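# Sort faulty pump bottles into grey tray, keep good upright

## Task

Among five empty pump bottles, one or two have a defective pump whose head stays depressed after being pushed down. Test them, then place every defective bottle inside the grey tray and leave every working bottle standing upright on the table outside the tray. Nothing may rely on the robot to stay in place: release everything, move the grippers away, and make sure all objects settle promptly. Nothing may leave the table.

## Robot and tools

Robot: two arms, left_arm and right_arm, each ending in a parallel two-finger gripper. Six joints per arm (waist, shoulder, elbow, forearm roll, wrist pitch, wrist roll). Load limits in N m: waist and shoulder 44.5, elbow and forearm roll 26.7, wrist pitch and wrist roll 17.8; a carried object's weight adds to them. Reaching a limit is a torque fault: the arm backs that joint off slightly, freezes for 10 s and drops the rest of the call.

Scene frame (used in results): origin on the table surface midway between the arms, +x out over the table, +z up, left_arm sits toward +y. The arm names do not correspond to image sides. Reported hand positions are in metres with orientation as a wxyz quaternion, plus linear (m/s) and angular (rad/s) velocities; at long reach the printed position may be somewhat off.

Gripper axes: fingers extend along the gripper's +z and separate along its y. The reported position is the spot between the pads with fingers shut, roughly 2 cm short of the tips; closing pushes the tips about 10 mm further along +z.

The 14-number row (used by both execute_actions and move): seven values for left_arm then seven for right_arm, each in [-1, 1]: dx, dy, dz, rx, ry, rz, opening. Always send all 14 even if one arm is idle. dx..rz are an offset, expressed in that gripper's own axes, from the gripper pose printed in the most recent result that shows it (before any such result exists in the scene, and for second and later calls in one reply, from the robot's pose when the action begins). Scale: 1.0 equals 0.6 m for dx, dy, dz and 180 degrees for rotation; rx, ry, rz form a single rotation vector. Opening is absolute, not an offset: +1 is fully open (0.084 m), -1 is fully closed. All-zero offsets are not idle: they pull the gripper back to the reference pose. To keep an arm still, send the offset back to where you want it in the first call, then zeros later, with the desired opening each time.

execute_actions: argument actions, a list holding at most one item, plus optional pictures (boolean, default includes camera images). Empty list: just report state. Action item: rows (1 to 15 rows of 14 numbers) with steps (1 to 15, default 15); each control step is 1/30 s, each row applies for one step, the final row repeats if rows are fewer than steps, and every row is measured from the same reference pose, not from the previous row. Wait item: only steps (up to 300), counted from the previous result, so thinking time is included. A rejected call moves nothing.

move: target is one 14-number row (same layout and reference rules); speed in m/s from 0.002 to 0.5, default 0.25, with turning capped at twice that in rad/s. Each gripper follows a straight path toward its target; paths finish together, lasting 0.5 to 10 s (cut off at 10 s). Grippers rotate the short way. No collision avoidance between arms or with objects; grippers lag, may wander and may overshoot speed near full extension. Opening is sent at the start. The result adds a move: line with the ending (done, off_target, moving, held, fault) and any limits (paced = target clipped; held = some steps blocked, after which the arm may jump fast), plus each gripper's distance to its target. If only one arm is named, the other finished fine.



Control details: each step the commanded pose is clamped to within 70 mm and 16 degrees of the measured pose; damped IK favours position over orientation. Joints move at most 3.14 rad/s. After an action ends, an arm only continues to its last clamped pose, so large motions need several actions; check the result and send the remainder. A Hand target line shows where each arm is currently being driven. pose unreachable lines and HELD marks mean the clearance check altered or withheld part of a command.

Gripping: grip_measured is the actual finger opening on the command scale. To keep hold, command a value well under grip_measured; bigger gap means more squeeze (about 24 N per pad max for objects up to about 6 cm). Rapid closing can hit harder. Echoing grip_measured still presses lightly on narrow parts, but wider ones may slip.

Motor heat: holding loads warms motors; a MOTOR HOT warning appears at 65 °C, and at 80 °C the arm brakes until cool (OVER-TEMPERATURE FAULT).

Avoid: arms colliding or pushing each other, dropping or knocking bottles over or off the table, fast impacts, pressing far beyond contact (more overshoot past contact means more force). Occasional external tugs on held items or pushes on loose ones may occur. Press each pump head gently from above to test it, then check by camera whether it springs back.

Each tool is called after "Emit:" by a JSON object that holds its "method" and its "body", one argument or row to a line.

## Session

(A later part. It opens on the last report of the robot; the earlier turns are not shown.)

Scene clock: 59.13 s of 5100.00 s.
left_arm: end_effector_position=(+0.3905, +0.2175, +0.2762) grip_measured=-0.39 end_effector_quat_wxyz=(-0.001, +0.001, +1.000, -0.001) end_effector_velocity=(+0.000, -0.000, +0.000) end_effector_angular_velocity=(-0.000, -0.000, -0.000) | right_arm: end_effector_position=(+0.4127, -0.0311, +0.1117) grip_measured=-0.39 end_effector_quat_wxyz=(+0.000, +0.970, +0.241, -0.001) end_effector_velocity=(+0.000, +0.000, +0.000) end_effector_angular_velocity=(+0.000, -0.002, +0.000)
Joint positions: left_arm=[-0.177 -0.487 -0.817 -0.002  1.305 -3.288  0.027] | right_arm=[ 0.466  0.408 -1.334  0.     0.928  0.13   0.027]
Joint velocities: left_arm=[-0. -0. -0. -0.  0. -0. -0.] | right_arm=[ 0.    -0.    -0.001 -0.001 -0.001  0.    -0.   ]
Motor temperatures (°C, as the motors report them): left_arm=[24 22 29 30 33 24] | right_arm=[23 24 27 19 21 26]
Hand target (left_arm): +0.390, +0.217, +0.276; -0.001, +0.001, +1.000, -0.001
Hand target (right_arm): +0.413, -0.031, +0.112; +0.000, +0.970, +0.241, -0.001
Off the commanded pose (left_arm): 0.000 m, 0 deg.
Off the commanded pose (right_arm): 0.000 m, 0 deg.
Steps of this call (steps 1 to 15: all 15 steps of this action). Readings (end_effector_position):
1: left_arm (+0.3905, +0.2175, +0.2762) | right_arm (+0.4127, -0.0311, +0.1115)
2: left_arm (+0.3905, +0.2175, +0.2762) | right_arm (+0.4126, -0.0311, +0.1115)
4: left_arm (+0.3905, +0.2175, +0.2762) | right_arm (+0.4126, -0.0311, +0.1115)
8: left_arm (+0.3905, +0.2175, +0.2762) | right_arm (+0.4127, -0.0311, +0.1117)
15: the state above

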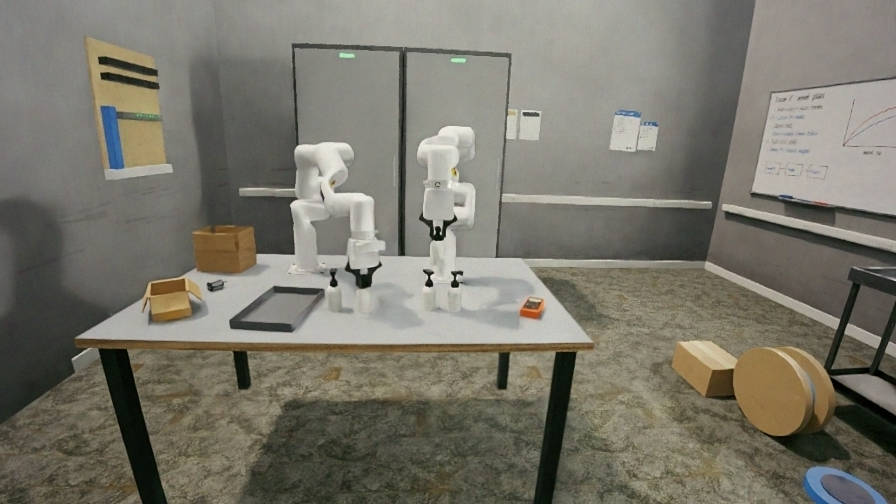

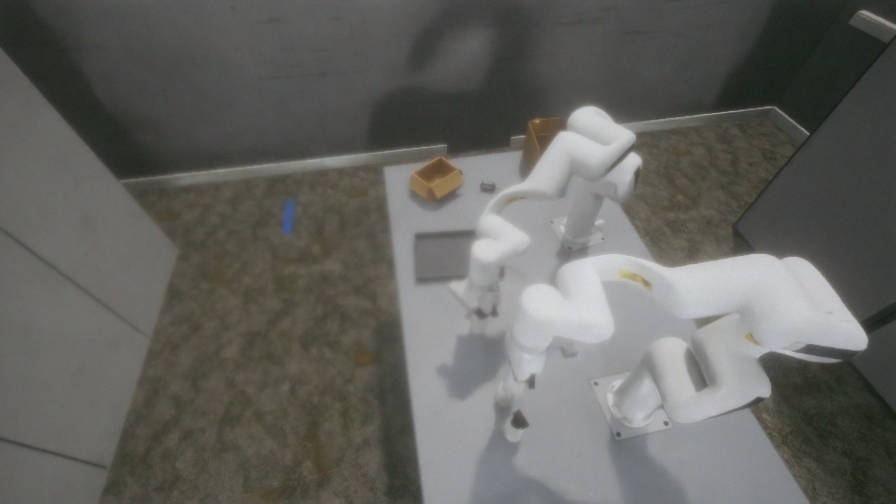

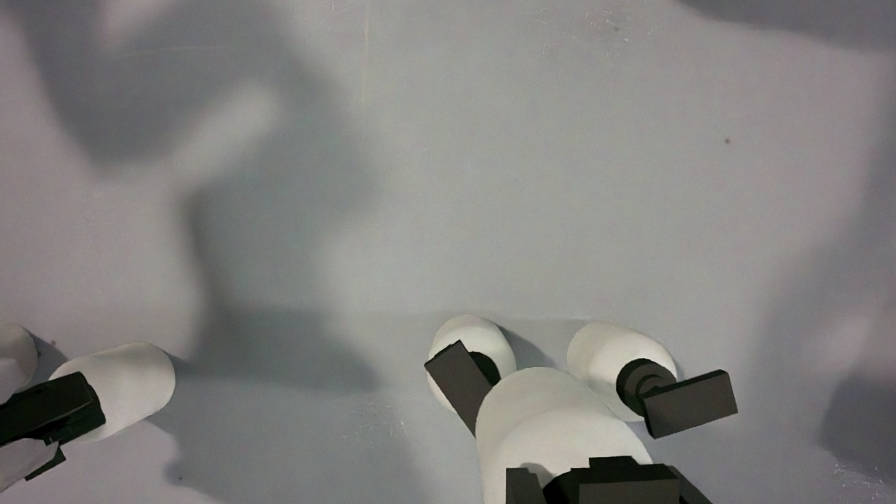

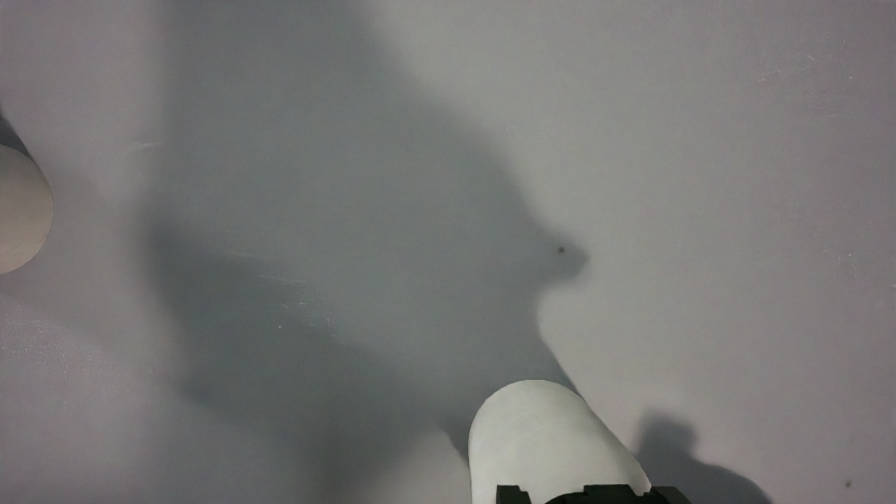

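Tray shifted about +2.5 cm in x; adjust.

Emit:
{"method": "move", "body": {
  "target": [0,0,0,0,0,0,-0.8,0,0,-0.28,0,0,0.155,-0.8]
}}

Emit:
{"method": "move", "body": {
  "target": [0.06,-0.35,0,0,0,0,-0.8,0.11,0.48,0,0,0,0,-0.8]
}}

Emit:
{"method": "move", "body": {
  "target": [0,0,0,0,0,0,-0.8,0,0,0.266,0,0,0,-0.8],
  "speed": 0.18
}}

Scene clock: 64.20 s of 5100.00 s.
left_arm: end_effector_position=(+0.3905, +0.2175, +0.2762) grip_measured=-0.39 end_effector_quat_wxyz=(-0.001, +0.001, +1.000, -0.001) end_effector_velocity=(+0.000, -0.001, +0.000) end_effector_angular_velocity=(-0.000, -0.001, -0.003) | right_arm: end_effector_position=(+0.4132, -0.0313, +0.2788) grip_measured=-0.39 end_effector_quat_wxyz=(+0.001, +1.000, +0.000, -0.001) end_effector_velocity=(+0.002, +0.001, +0.008) end_effector_angular_velocity=(+0.003, -0.006, -0.009)
Joint positions: left_arm=[-0.177 -0.487 -0.817 -0.002  1.305 -3.288  0.027] | right_arm=[ 0.465  0.286 -1.65  -0.     1.366  0.617  0.027]
Joint velocities: left_arm=[-0.002 -0.    -0.    -0.    -0.     0.002  0.   ] | right_arm=[ 0.     0.002 -0.025 -0.001  0.016  0.009 -0.   ]
Motor temperatures (°C, as the motors report them): left_arm=[24 22 29 30 33 24] | right_arm=[23 24 27 19 21 26]
Hand target (left_arm): +0.390, +0.217, +0.276; -0.001, +0.001, +1.000, -0.001
Hand target (right_arm): +0.413, -0.031, +0.280; +0.001, +1.000, -0.000, -0.001
Off the commanded pose (left_arm): 0.000 m, 0 deg.
Off the commanded pose (right_arm): 0.001 m, 0 deg.
After step 90, 0.53 s passed at rest.
move: done

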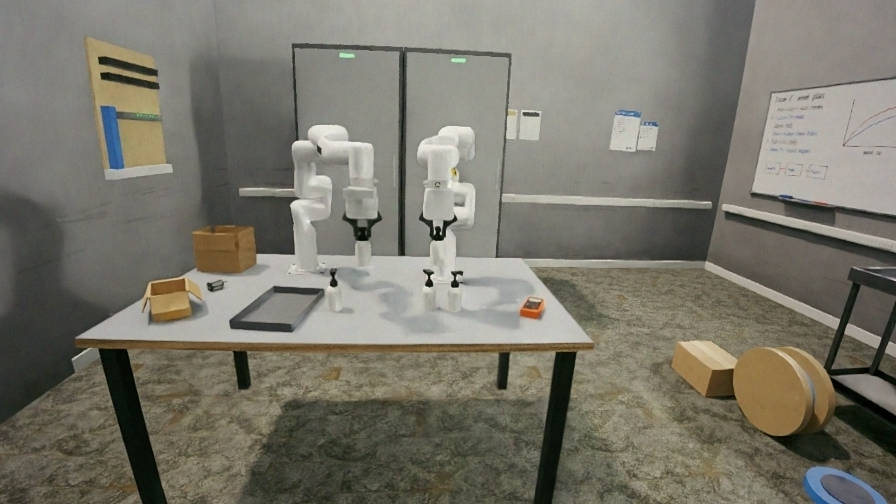

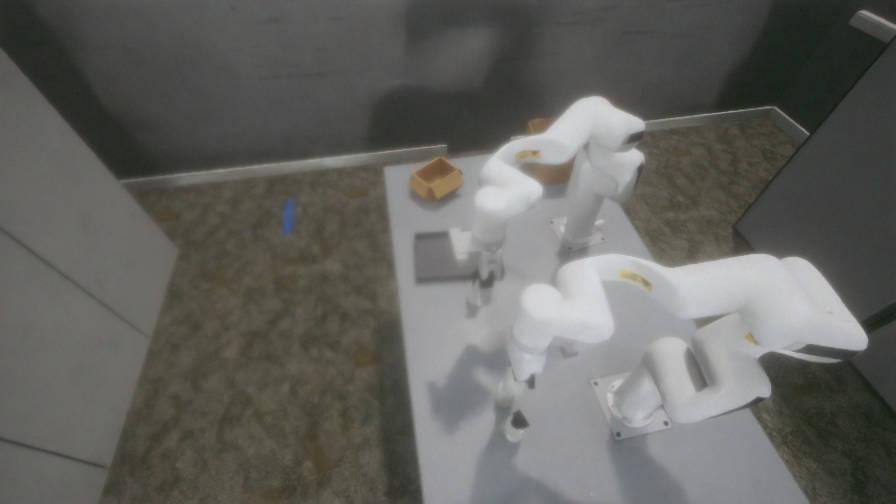

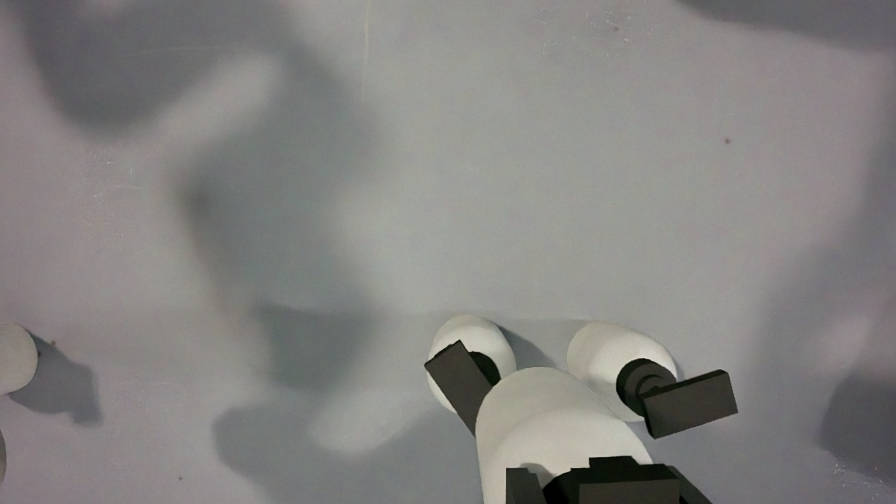

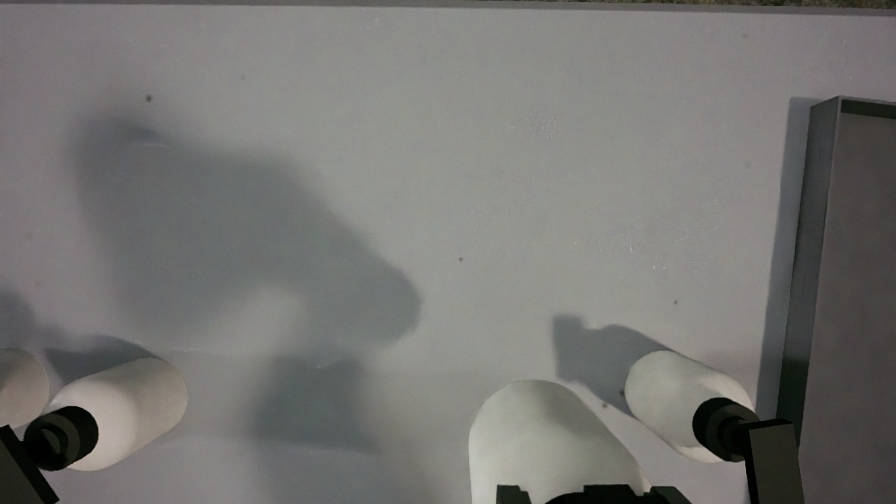

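Scene clock: 66.00 s of 5100.00 s.
left_arm: end_effector_position=(+0.3541, +0.0082, +0.2769) grip_measured=-0.39 end_effector_quat_wxyz=(-0.000, +0.001, +1.000, -0.000) end_effector_velocity=(+0.000, -0.002, +0.001) end_effector_angular_velocity=(+0.000, -0.002, -0.000) | right_arm: end_effector_position=(+0.4793, -0.3187, +0.2786) grip_measured=-0.39 end_effector_quat_wxyz=(+0.001, +1.000, +0.001, -0.001) end_effector_velocity=(+0.000, -0.003, -0.000) end_effector_angular_velocity=(+0.000, +0.003, -0.001)
Joint positions: left_arm=[-0.741 -0.286 -0.986 -0.001  1.272 -3.852  0.027] | right_arm=[-0.083  0.153 -1.473 -0.002  1.323  0.069  0.027]
Joint velocities: left_arm=[-0.004  0.003 -0.004  0.001  0.    -0.004 -0.   ] | right_arm=[-0.006  0.003 -0.004  0.001  0.003 -0.005  0.   ]
Motor temperatures (°C, as the motors report them): left_arm=[24 22 29 30 33 24] | right_arm=[23 24 27 19 21 26]
Hand target (left_arm): +0.354, +0.008, +0.277; -0.000, +0.001, +1.000, -0.000
Hand target (right_arm): +0.479, -0.319, +0.279; +0.001, +1.000, +0.000, -0.001
Off the commanded pose (left_arm): 0.001 m, 0 deg.
Off the commanded pose (right_arm): 0.001 m, 0 deg.
move: done

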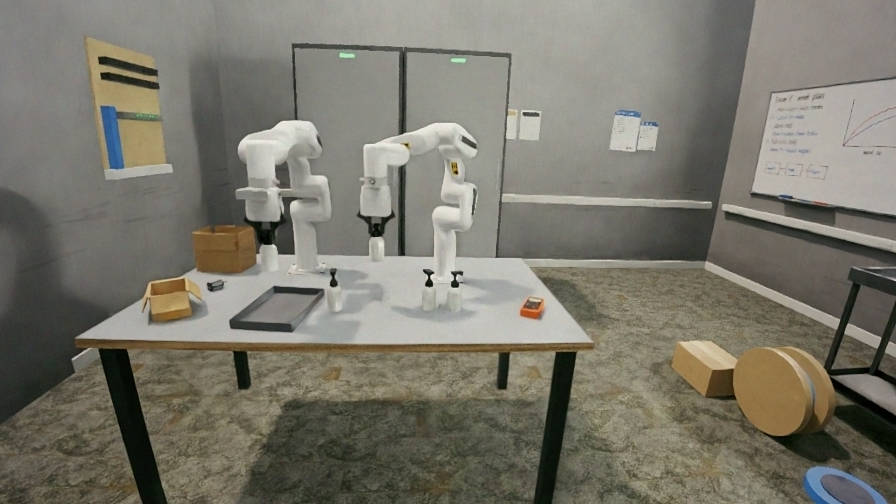

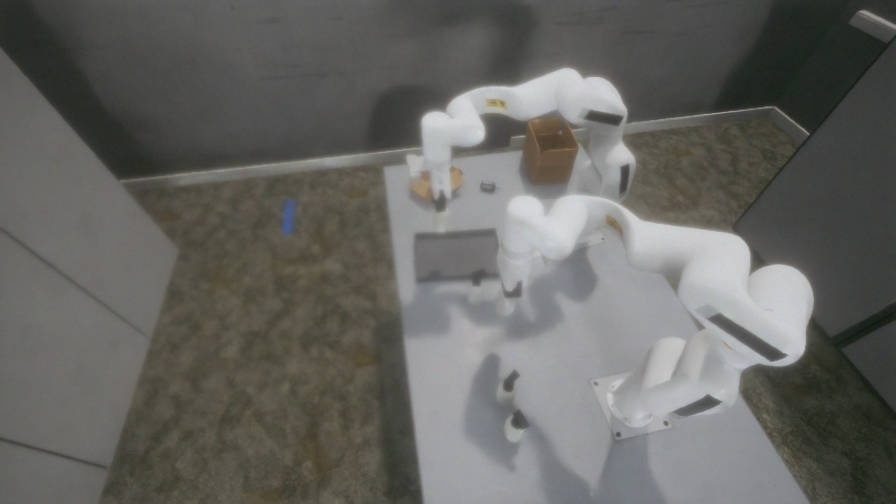

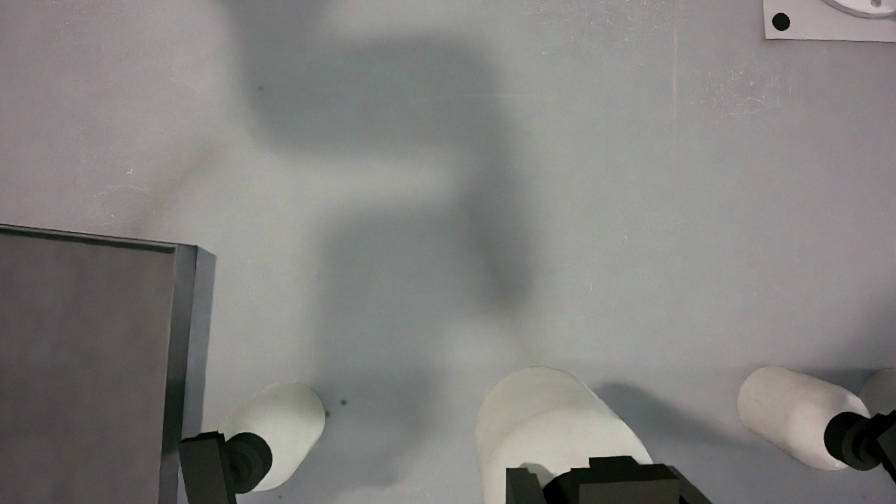

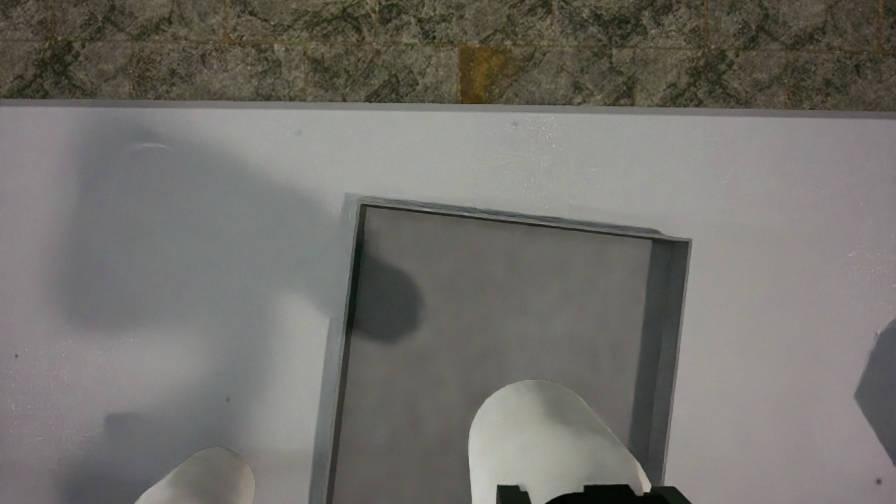

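Scene clock: 67.47 s of 5100.00 s.
left_arm: end_effector_position=(+0.3541, +0.0082, +0.2769) grip_measured=-0.39 end_effector_quat_wxyz=(-0.000, +0.001, +1.000, -0.000) end_effector_velocity=(+0.000, +0.000, -0.000) end_effector_angular_velocity=(+0.001, +0.000, +0.001) | right_arm: end_effector_position=(+0.4789, -0.3186, +0.1196) grip_measured=-0.39 end_effector_quat_wxyz=(+0.001, +1.000, +0.001, -0.001) end_effector_velocity=(-0.001, -0.000, -0.004) end_effector_angular_velocity=(-0.001, +0.006, +0.000)
Joint positions: left_arm=[-0.741 -0.286 -0.986 -0.001  1.272 -3.852  0.027] | right_arm=[-0.083  0.284 -1.178 -0.002  0.896  0.069  0.027]
Joint velocities: left_arm=[ 0.     0.001  0.     0.    -0.    -0.001 -0.   ] | right_arm=[ 0.     0.006  0.003 -0.    -0.003  0.    -0.   ]
Motor temperatures (°C, as the motors report them): left_arm=[24 22 29 30 33 24] | right_arm=[23 24 27 19 21 26]
Hand target (left_arm): +0.354, +0.008, +0.277; -0.000, +0.001, +1.000, -0.000
Hand target (right_arm): +0.479, -0.319, +0.119; +0.001, +1.000, +0.001, -0.001
Off the commanded pose (left_arm): 0.000 m, 0 deg.
Off the commanded pose (right_arm): 0.001 m, 0 deg.
move: done

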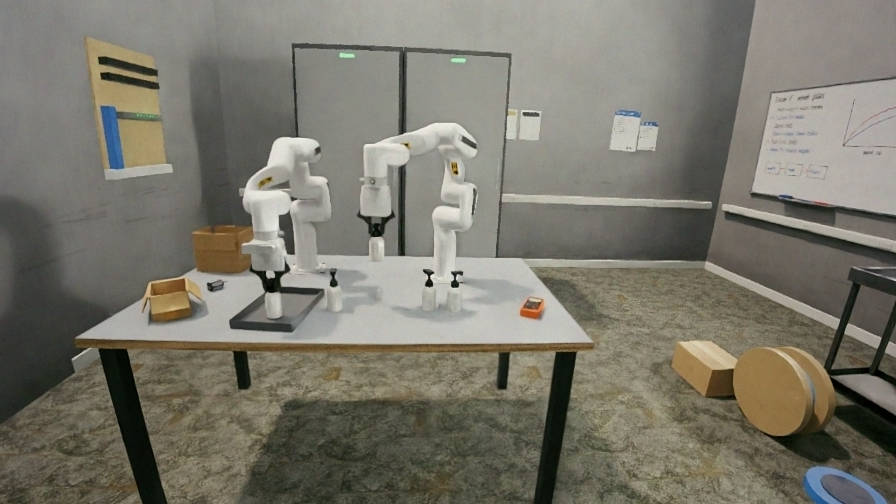

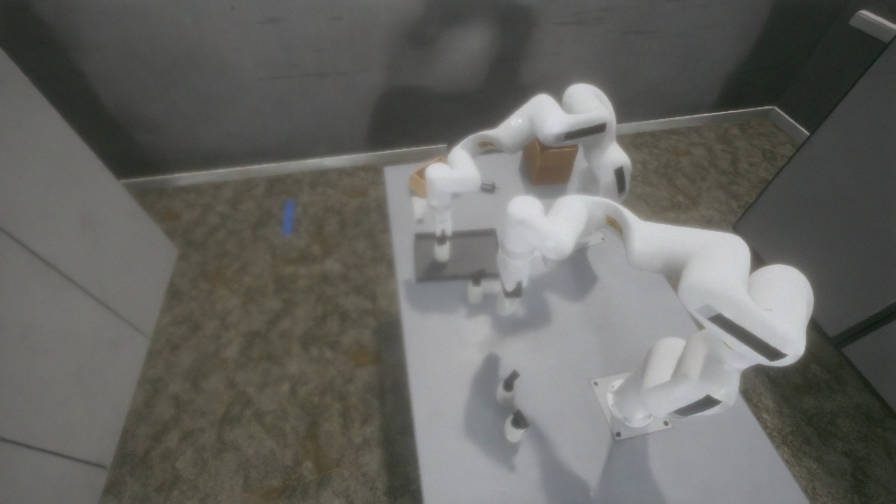

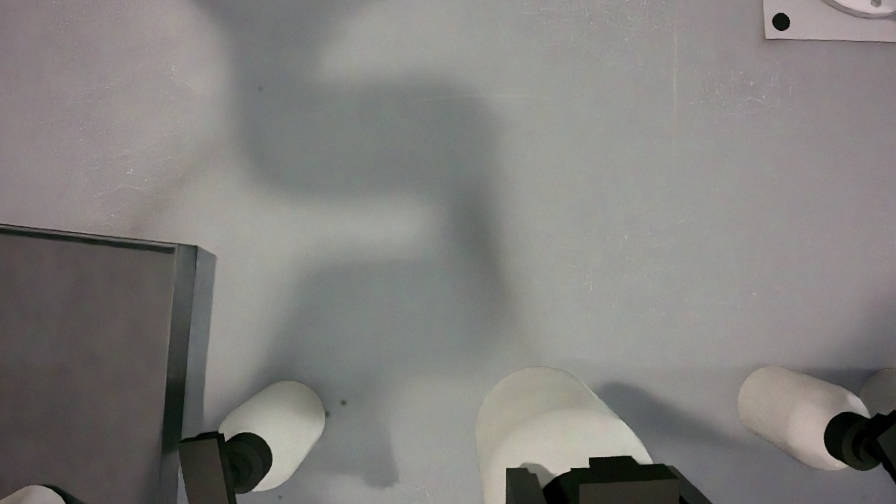

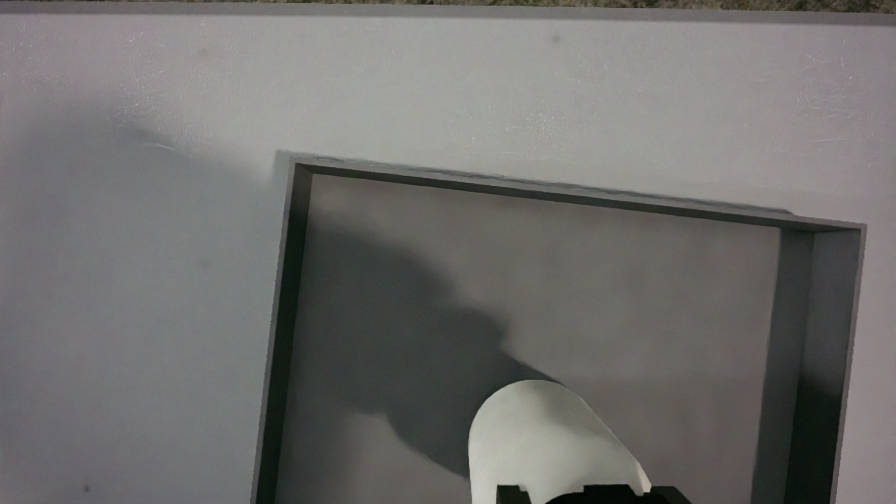

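Emit:
{"method": "move", "body": {
  "target": [0,0,0,0,0,0,-0.8,0,0,0.008,0,0,0,-0.8],
  "speed": 0.02
}}

Emit:
{"method": "execute_actions", "body": {
  "actions": [
    {"rows":[[0,0,0,0,0,0,-0.8,0,0,0,0,0,0,0.1]],"steps":15}
  ],
  "pictures": false
}}

Emit:
{"method": "move", "body": {
  "target": [0,0,0,0,0,0,-0.8,0,0,-0.14,0,0,0,0.1]
}}

Emit:
{"method": "move", "body": {
  "target": [0.03,-0.2,0,0,0,0,-0.8,-0.5,0.58,-0.17,0,0,0,0.1],
  "speed": 0.35
}}

Emit:
{"method": "move", "body": {
  "target": [0,-0.26,0.03,0,0,0,-0.8,0,0,0,0,0,0,0.1]
}}

Scene clock: 74.43 s of 5100.00 s.
left_arm: end_effector_position=(+0.3541, +0.0082, +0.2769) grip_measured=-0.39 end_effector_quat_wxyz=(-0.000, +0.001, +1.000, -0.000) end_effector_velocity=(-0.000, -0.000, -0.001) end_effector_angular_velocity=(+0.002, +0.002, -0.000) | right_arm: end_effector_position=(+0.4789, -0.3186, +0.1150) grip_measured=-0.39 end_effector_quat_wxyz=(+0.001, +1.000, +0.001, -0.001) end_effector_velocity=(+0.000, +0.000, -0.002) end_effector_angular_velocity=(+0.000, -0.001, -0.001)
Joint positions: left_arm=[-0.741 -0.286 -0.986 -0.001  1.272 -3.852  0.027] | right_arm=[-0.083  0.291 -1.174 -0.002  0.885  0.069  0.027]
Joint velocities: left_arm=[-0.001  0.002  0.     0.     0.    -0.001 -0.   ] | right_arm=[-0.     0.002  0.003  0.001 -0.006  0.     0.   ]
Motor temperatures (°C, as the motors report them): left_arm=[24 22 30 30 34 24] | right_arm=[23 24 27 19 21 26]
Hand target (left_arm): +0.354, +0.008, +0.277; -0.000, +0.001, +1.000, -0.000
Hand target (right_arm): +0.479, -0.319, +0.115; +0.001, +1.000, +0.001, -0.001
Off the commanded pose (left_arm): 0.000 m, 0 deg.
Off the commanded pose (right_arm): 0.000 m, 0 deg.
After step 90, 3.27 s passed at rest.
move: done

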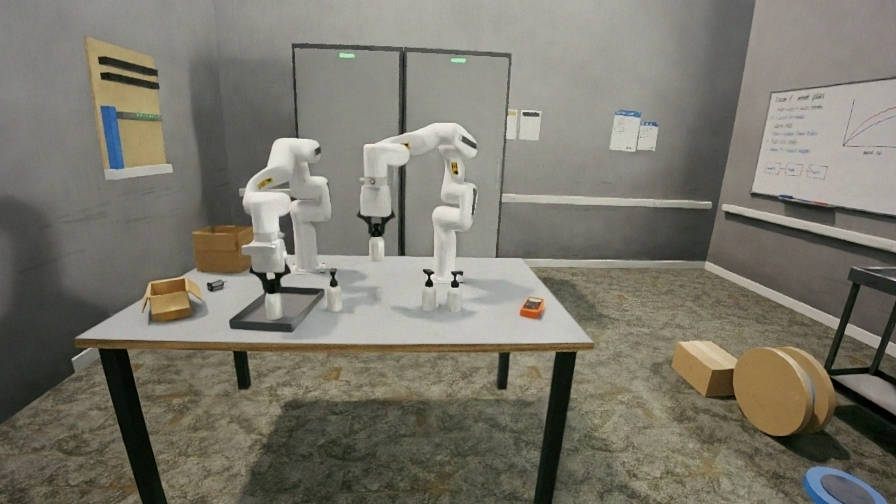

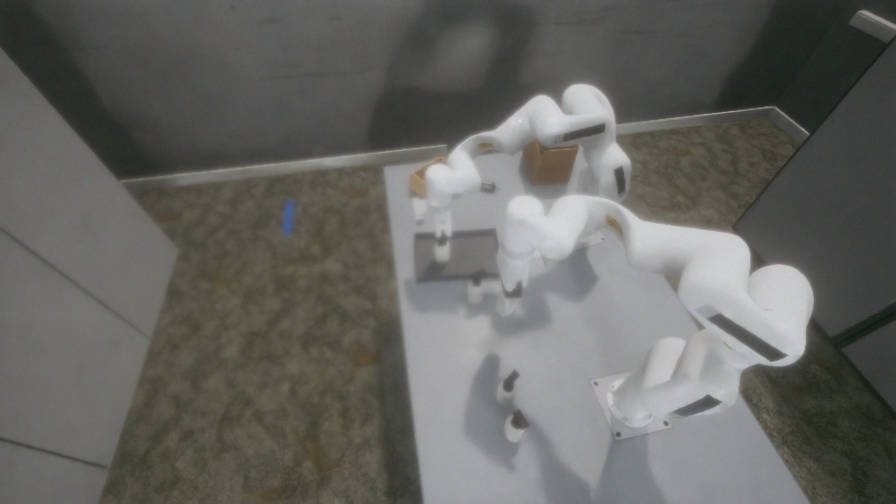

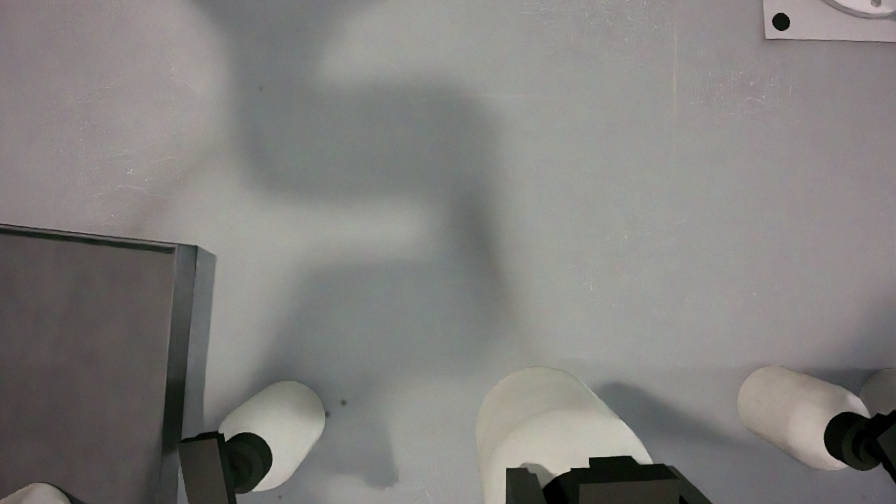

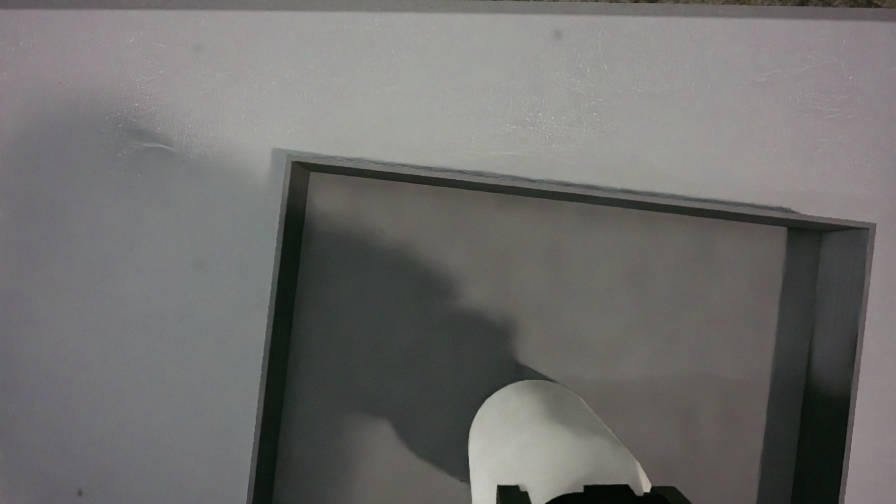

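Scene clock: 74.93 s of 5100.00 s.
left_arm: end_effector_position=(+0.3541, +0.0082, +0.2769) grip_measured=-0.39 end_effector_quat_wxyz=(-0.000, +0.001, +1.000, -0.000) end_effector_velocity=(+0.001, +0.001, -0.000) end_effector_angular_velocity=(+0.001, +0.001, +0.002) | right_arm: end_effector_position=(+0.4789, -0.3186, +0.1150) grip_measured=+0.09 end_effector_quat_wxyz=(+0.001, +1.000, +0.001, -0.001) end_effector_velocity=(-0.000, -0.000, -0.000) end_effector_angular_velocity=(+0.000, +0.000, -0.000)
Joint positions: left_arm=[-0.741 -0.286 -0.986 -0.001  1.272 -3.852  0.027] | right_arm=[-0.083  0.291 -1.174 -0.002  0.885  0.069  0.048]
Joint velocities: left_arm=[ 0.002  0.001  0.     0.     0.     0.    -0.   ] | right_arm=[-0.     0.     0.001  0.    -0.001 -0.     0.   ]
Motor temperatures (°C, as the motors report them): left_arm=[24 22 30 30 34 24] | right_arm=[23 24 27 19 21 26]
Hand target (left_arm): +0.354, +0.008, +0.277; -0.000, +0.001, +1.000, -0.000
Hand target (right_arm): +0.479, -0.319, +0.115; +0.001, +1.000, +0.001, -0.001
Off the commanded pose (left_arm): 0.000 m, 0 deg.
Off the commanded pose (right_arm): 0.000 m, 0 deg.
Steps of this call (steps 1 to 15: all 15 steps of this action). Readings (end_effector_position):
1: left_arm (+0.3541, +0.0082, +0.2769) | right_arm (+0.4789, -0.3186, +0.1149)
2: left_arm (+0.3541, +0.0082, +0.2769) | right_arm (+0.4789, -0.3186, +0.1149)
4: left_arm (+0.3541, +0.0082, +0.2769) | right_arm (+0.4789, -0.3186, +0.1150)
8: left_arm (+0.3541, +0.0082, +0.2769) | right_arm (+0.4789, -0.3186, +0.1151)
15: the state above

Scene clock: 76.20 s of 5100.00 s.
left_arm: end_effector_position=(+0.3541, +0.0082, +0.2769) grip_measured=-0.39 end_effector_quat_wxyz=(-0.000, +0.001, +1.000, -0.000) end_effector_velocity=(+0.000, -0.000, -0.001) end_effector_angular_velocity=(+0.001, +0.001, +0.001) | right_arm: end_effector_position=(+0.4790, -0.3187, +0.1985) grip_measured=+0.09 end_effector_quat_wxyz=(+0.001, +1.000, +0.001, -0.001) end_effector_velocity=(+0.001, +0.000, +0.003) end_effector_angular_velocity=(+0.000, -0.003, -0.000)
Joint positions: left_arm=[-0.741 -0.286 -0.986 -0.001  1.272 -3.852  0.027] | right_arm=[-0.083  0.191 -1.291 -0.002  1.103  0.069  0.048]
Joint velocities: left_arm=[-0.     0.002 -0.    -0.    -0.    -0.001 -0.   ] | right_arm=[-0.    -0.002 -0.005  0.     0.004 -0.     0.   ]
Motor temperatures (°C, as the motors report them): left_arm=[24 22 30 30 34 24] | right_arm=[23 24 27 19 21 26]
Hand target (left_arm): +0.354, +0.008, +0.277; -0.000, +0.001, +1.000, -0.000
Hand target (right_arm): +0.479, -0.319, +0.199; +0.001, +1.000, +0.001, -0.001
Off the commanded pose (left_arm): 0.000 m, 0 deg.
Off the commanded pose (right_arm): 0.001 m, 0 deg.
move: done

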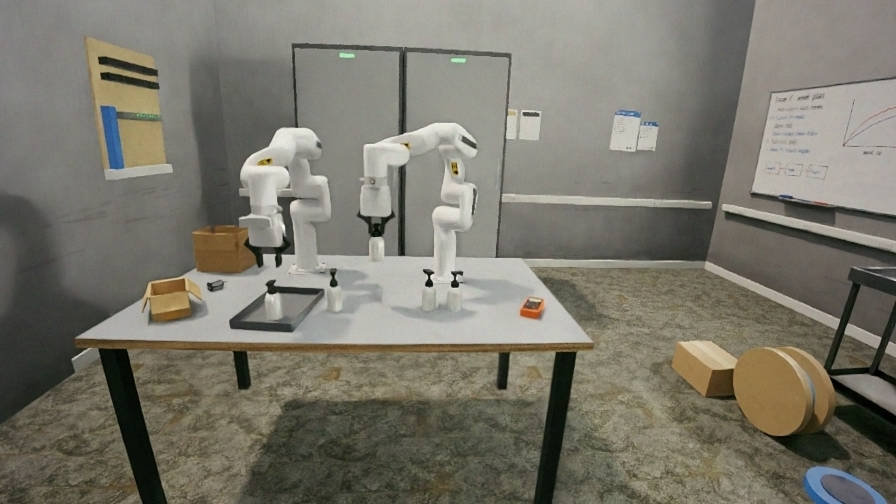

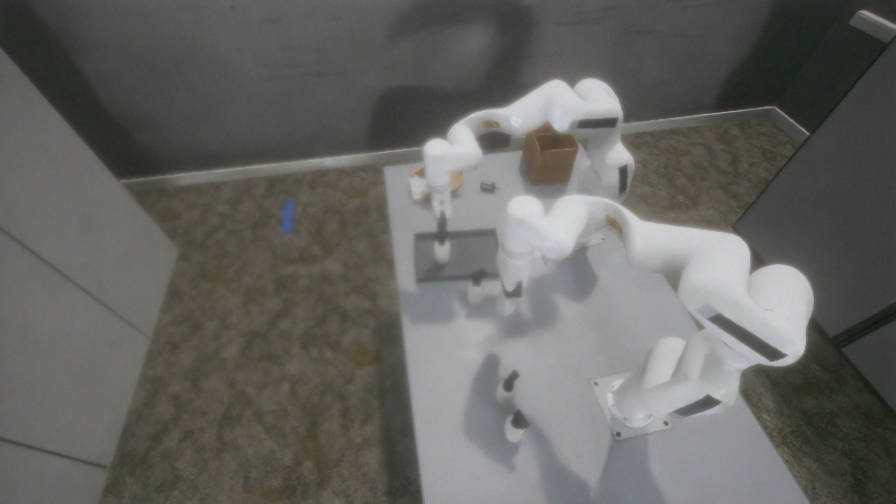

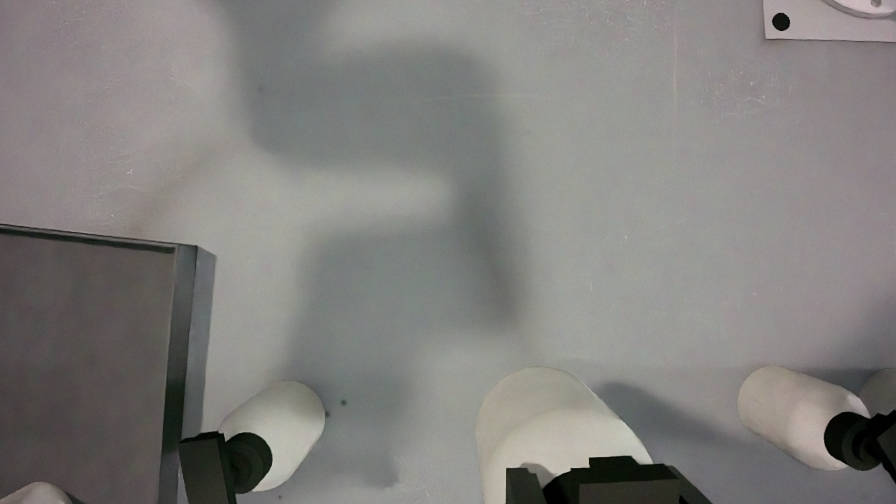

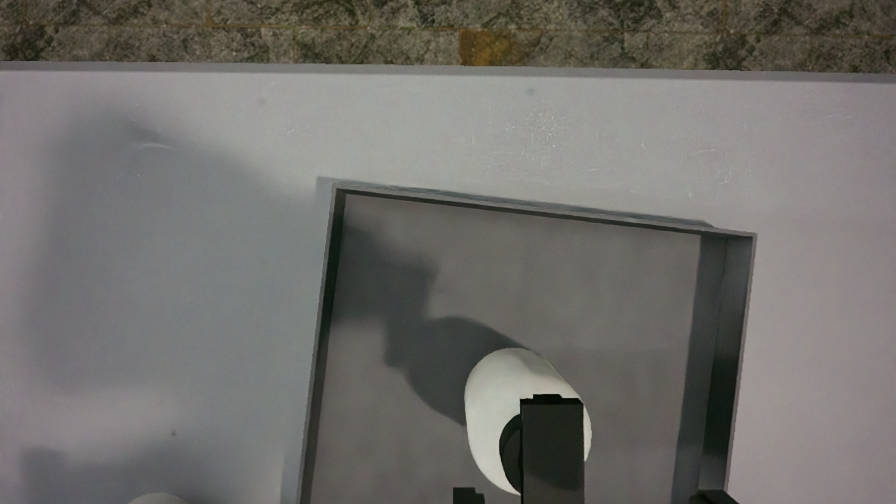

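Scene clock: 78.33 s of 5100.00 s.
left_arm: end_effector_position=(+0.3359, -0.1117, +0.2774) grip_measured=-0.39 end_effector_quat_wxyz=(+0.000, +0.001, +1.000, -0.001) end_effector_velocity=(-0.000, -0.000, +0.001) end_effector_angular_velocity=(-0.002, -0.002, -0.001) | right_arm: end_effector_position=(+0.1800, -0.6668, +0.3014) grip_measured=+0.09 end_effector_quat_wxyz=(+0.001, +1.000, +0.001, -0.002) end_effector_velocity=(-0.002, -0.002, +0.001) end_effector_angular_velocity=(+0.001, -0.000, -0.000)
Joint positions: left_arm=[-0.96  -0.024 -1.256 -0.001  1.279 -4.071  0.027] | right_arm=[-1.102 -0.338 -1.01  -0.006  1.348 -0.95   0.048]
Joint velocities: left_arm=[-0.001 -0.002 -0.001  0.     0.    -0.    -0.   ] | right_arm=[-0.007  0.005 -0.006  0.001  0.002 -0.007  0.   ]
Motor temperatures (°C, as the motors report them): left_arm=[24 22 30 30 34 24] | right_arm=[23 24 27 19 21 26]
Hand target (left_arm): +0.336, -0.112, +0.277; +0.000, +0.001, +1.000, -0.000
Hand target (right_arm): +0.180, -0.667, +0.302; +0.001, +1.000, +0.001, -0.002
Off the commanded pose (left_arm): 0.000 m, 0 deg.
Off the commanded pose (right_arm): 0.001 m, 0 deg.
move: done; limits=paced

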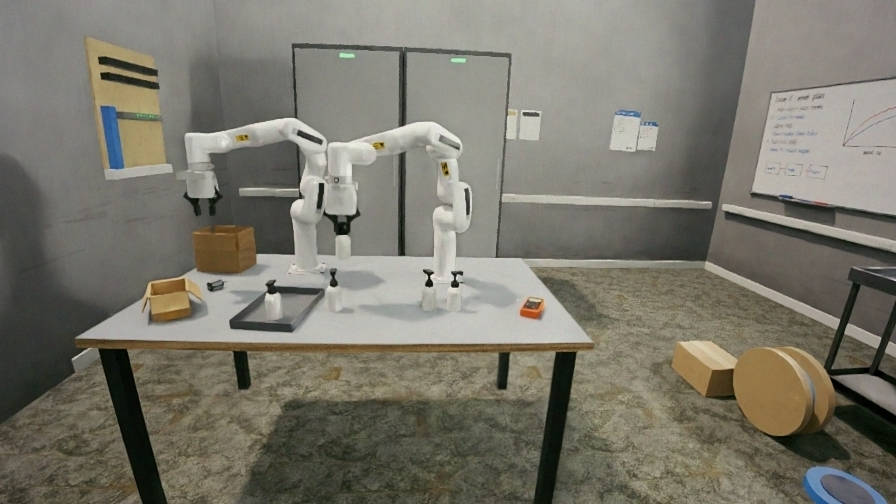

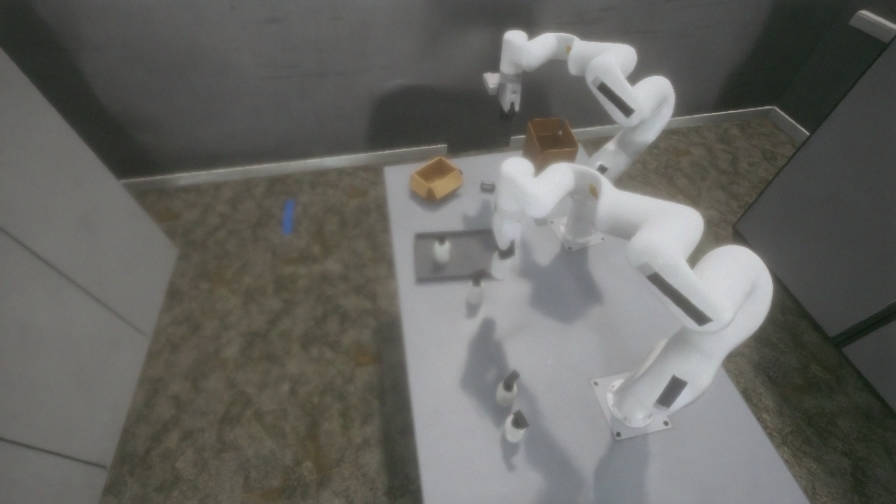

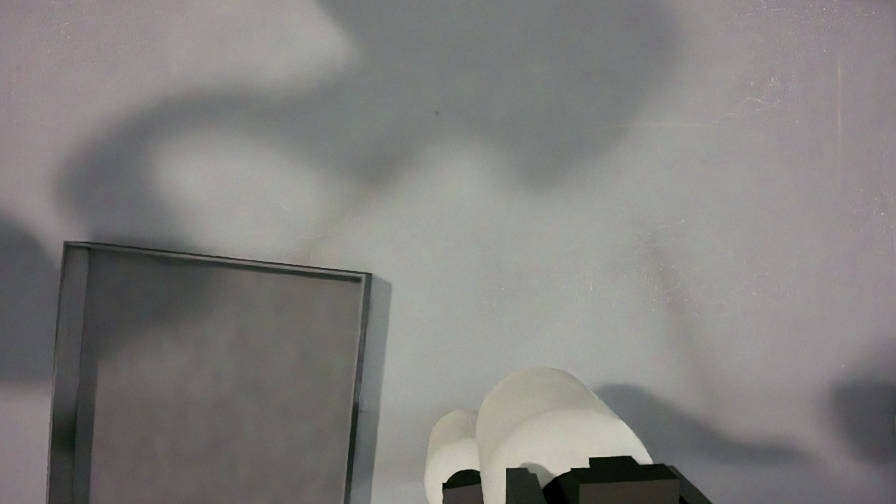

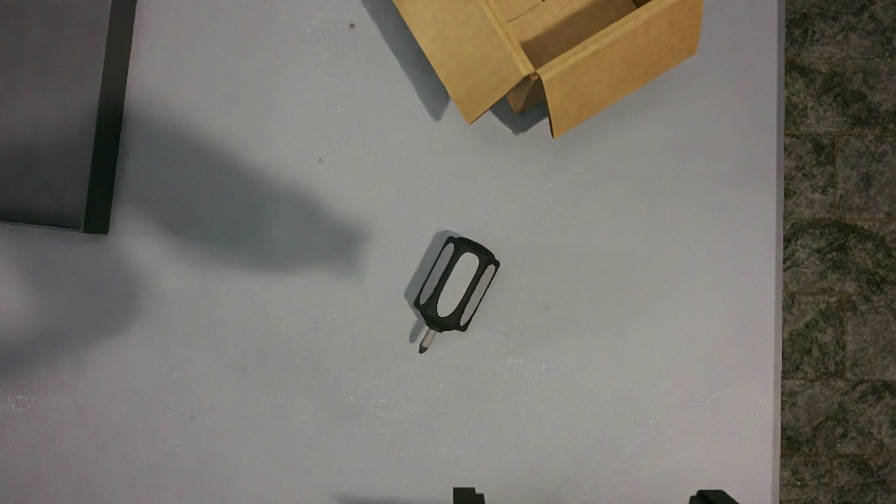

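Scene clock: 79.63 s of 5100.00 s.
left_arm: end_effector_position=(+0.3356, -0.2674, +0.2602) grip_measured=-0.39 end_effector_quat_wxyz=(+0.001, +0.001, +1.000, -0.001) end_effector_velocity=(+0.001, -0.002, -0.000) end_effector_angular_velocity=(+0.010, +0.005, +0.001) | right_arm: end_effector_position=(+0.1800, -0.6668, +0.3014) grip_measured=+0.09 end_effector_quat_wxyz=(+0.001, +1.000, +0.001, -0.002) end_effector_velocity=(-0.000, +0.001, -0.001) end_effector_angular_velocity=(+0.003, +0.001, -0.000)
Joint positions: left_arm=[-1.114  0.475 -1.869 -0.     1.391 -4.226  0.027] | right_arm=[-1.102 -0.338 -1.01  -0.006  1.348 -0.95   0.048]
Joint velocities: left_arm=[-0.     0.023 -0.036 -0.     0.024 -0.001 -0.   ] | right_arm=[-0.     0.     0.001  0.001  0.001 -0.     0.   ]
Motor temperatures (°C, as the motors report them): left_arm=[24 22 30 30 34 24] | right_arm=[23 24 27 19 21 26]
Hand target (left_arm): +0.336, -0.268, +0.260; +0.000, +0.001, +1.000, -0.001
Hand target (right_arm): +0.180, -0.667, +0.301; +0.001, +1.000, +0.001, -0.002
Off the commanded pose (left_arm): 0.001 m, 0 deg.
Off the commanded pose (right_arm): 0.000 m, 0 deg.
move: done

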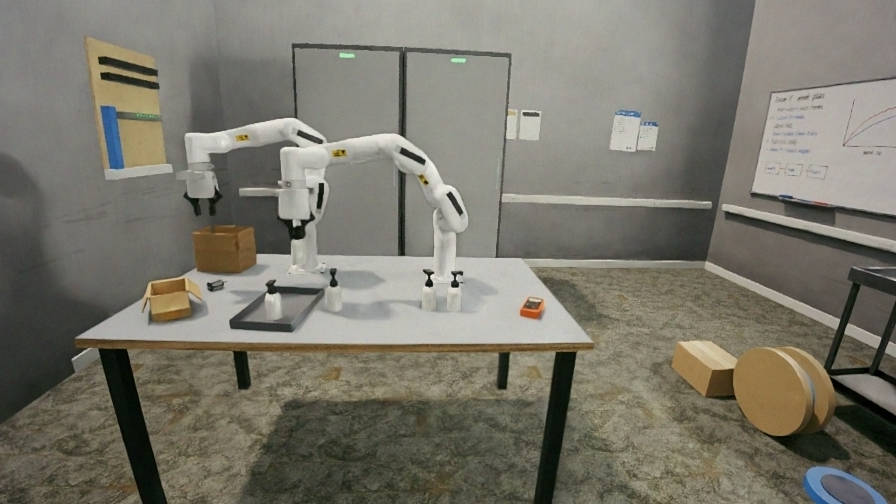

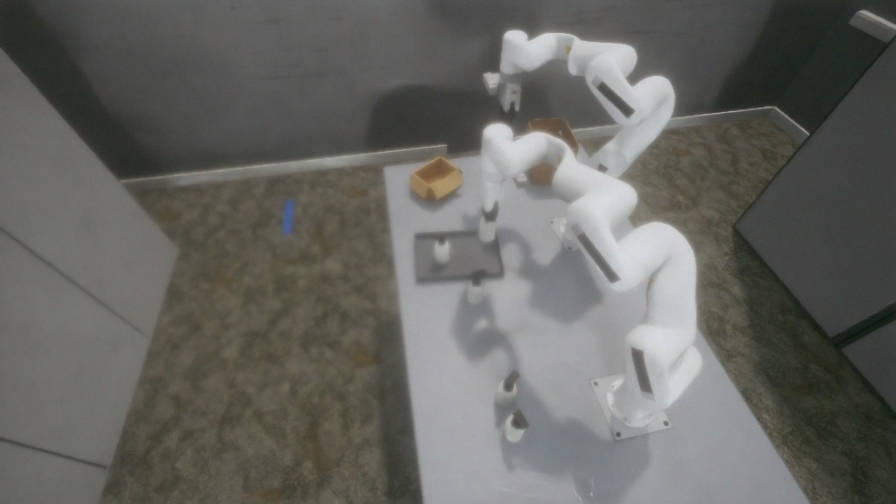

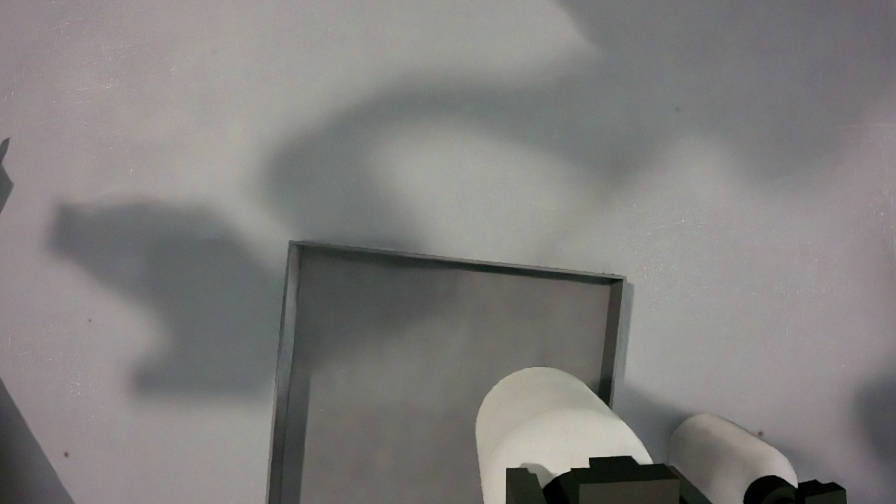

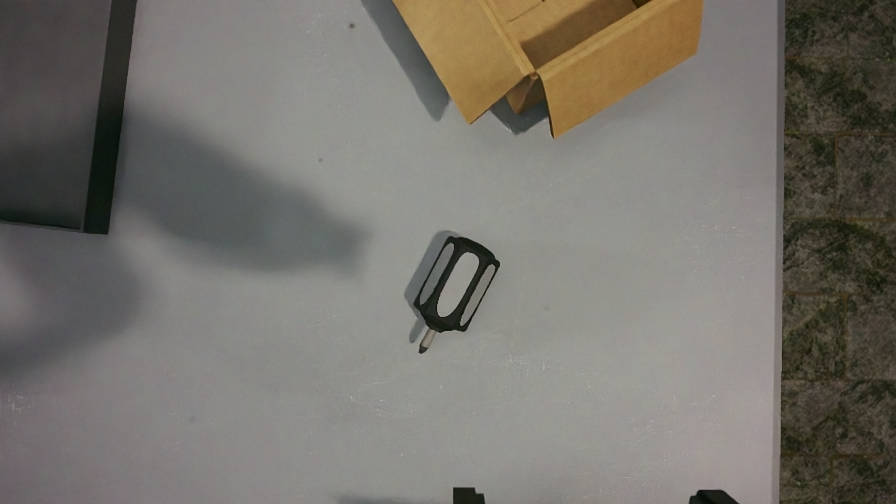

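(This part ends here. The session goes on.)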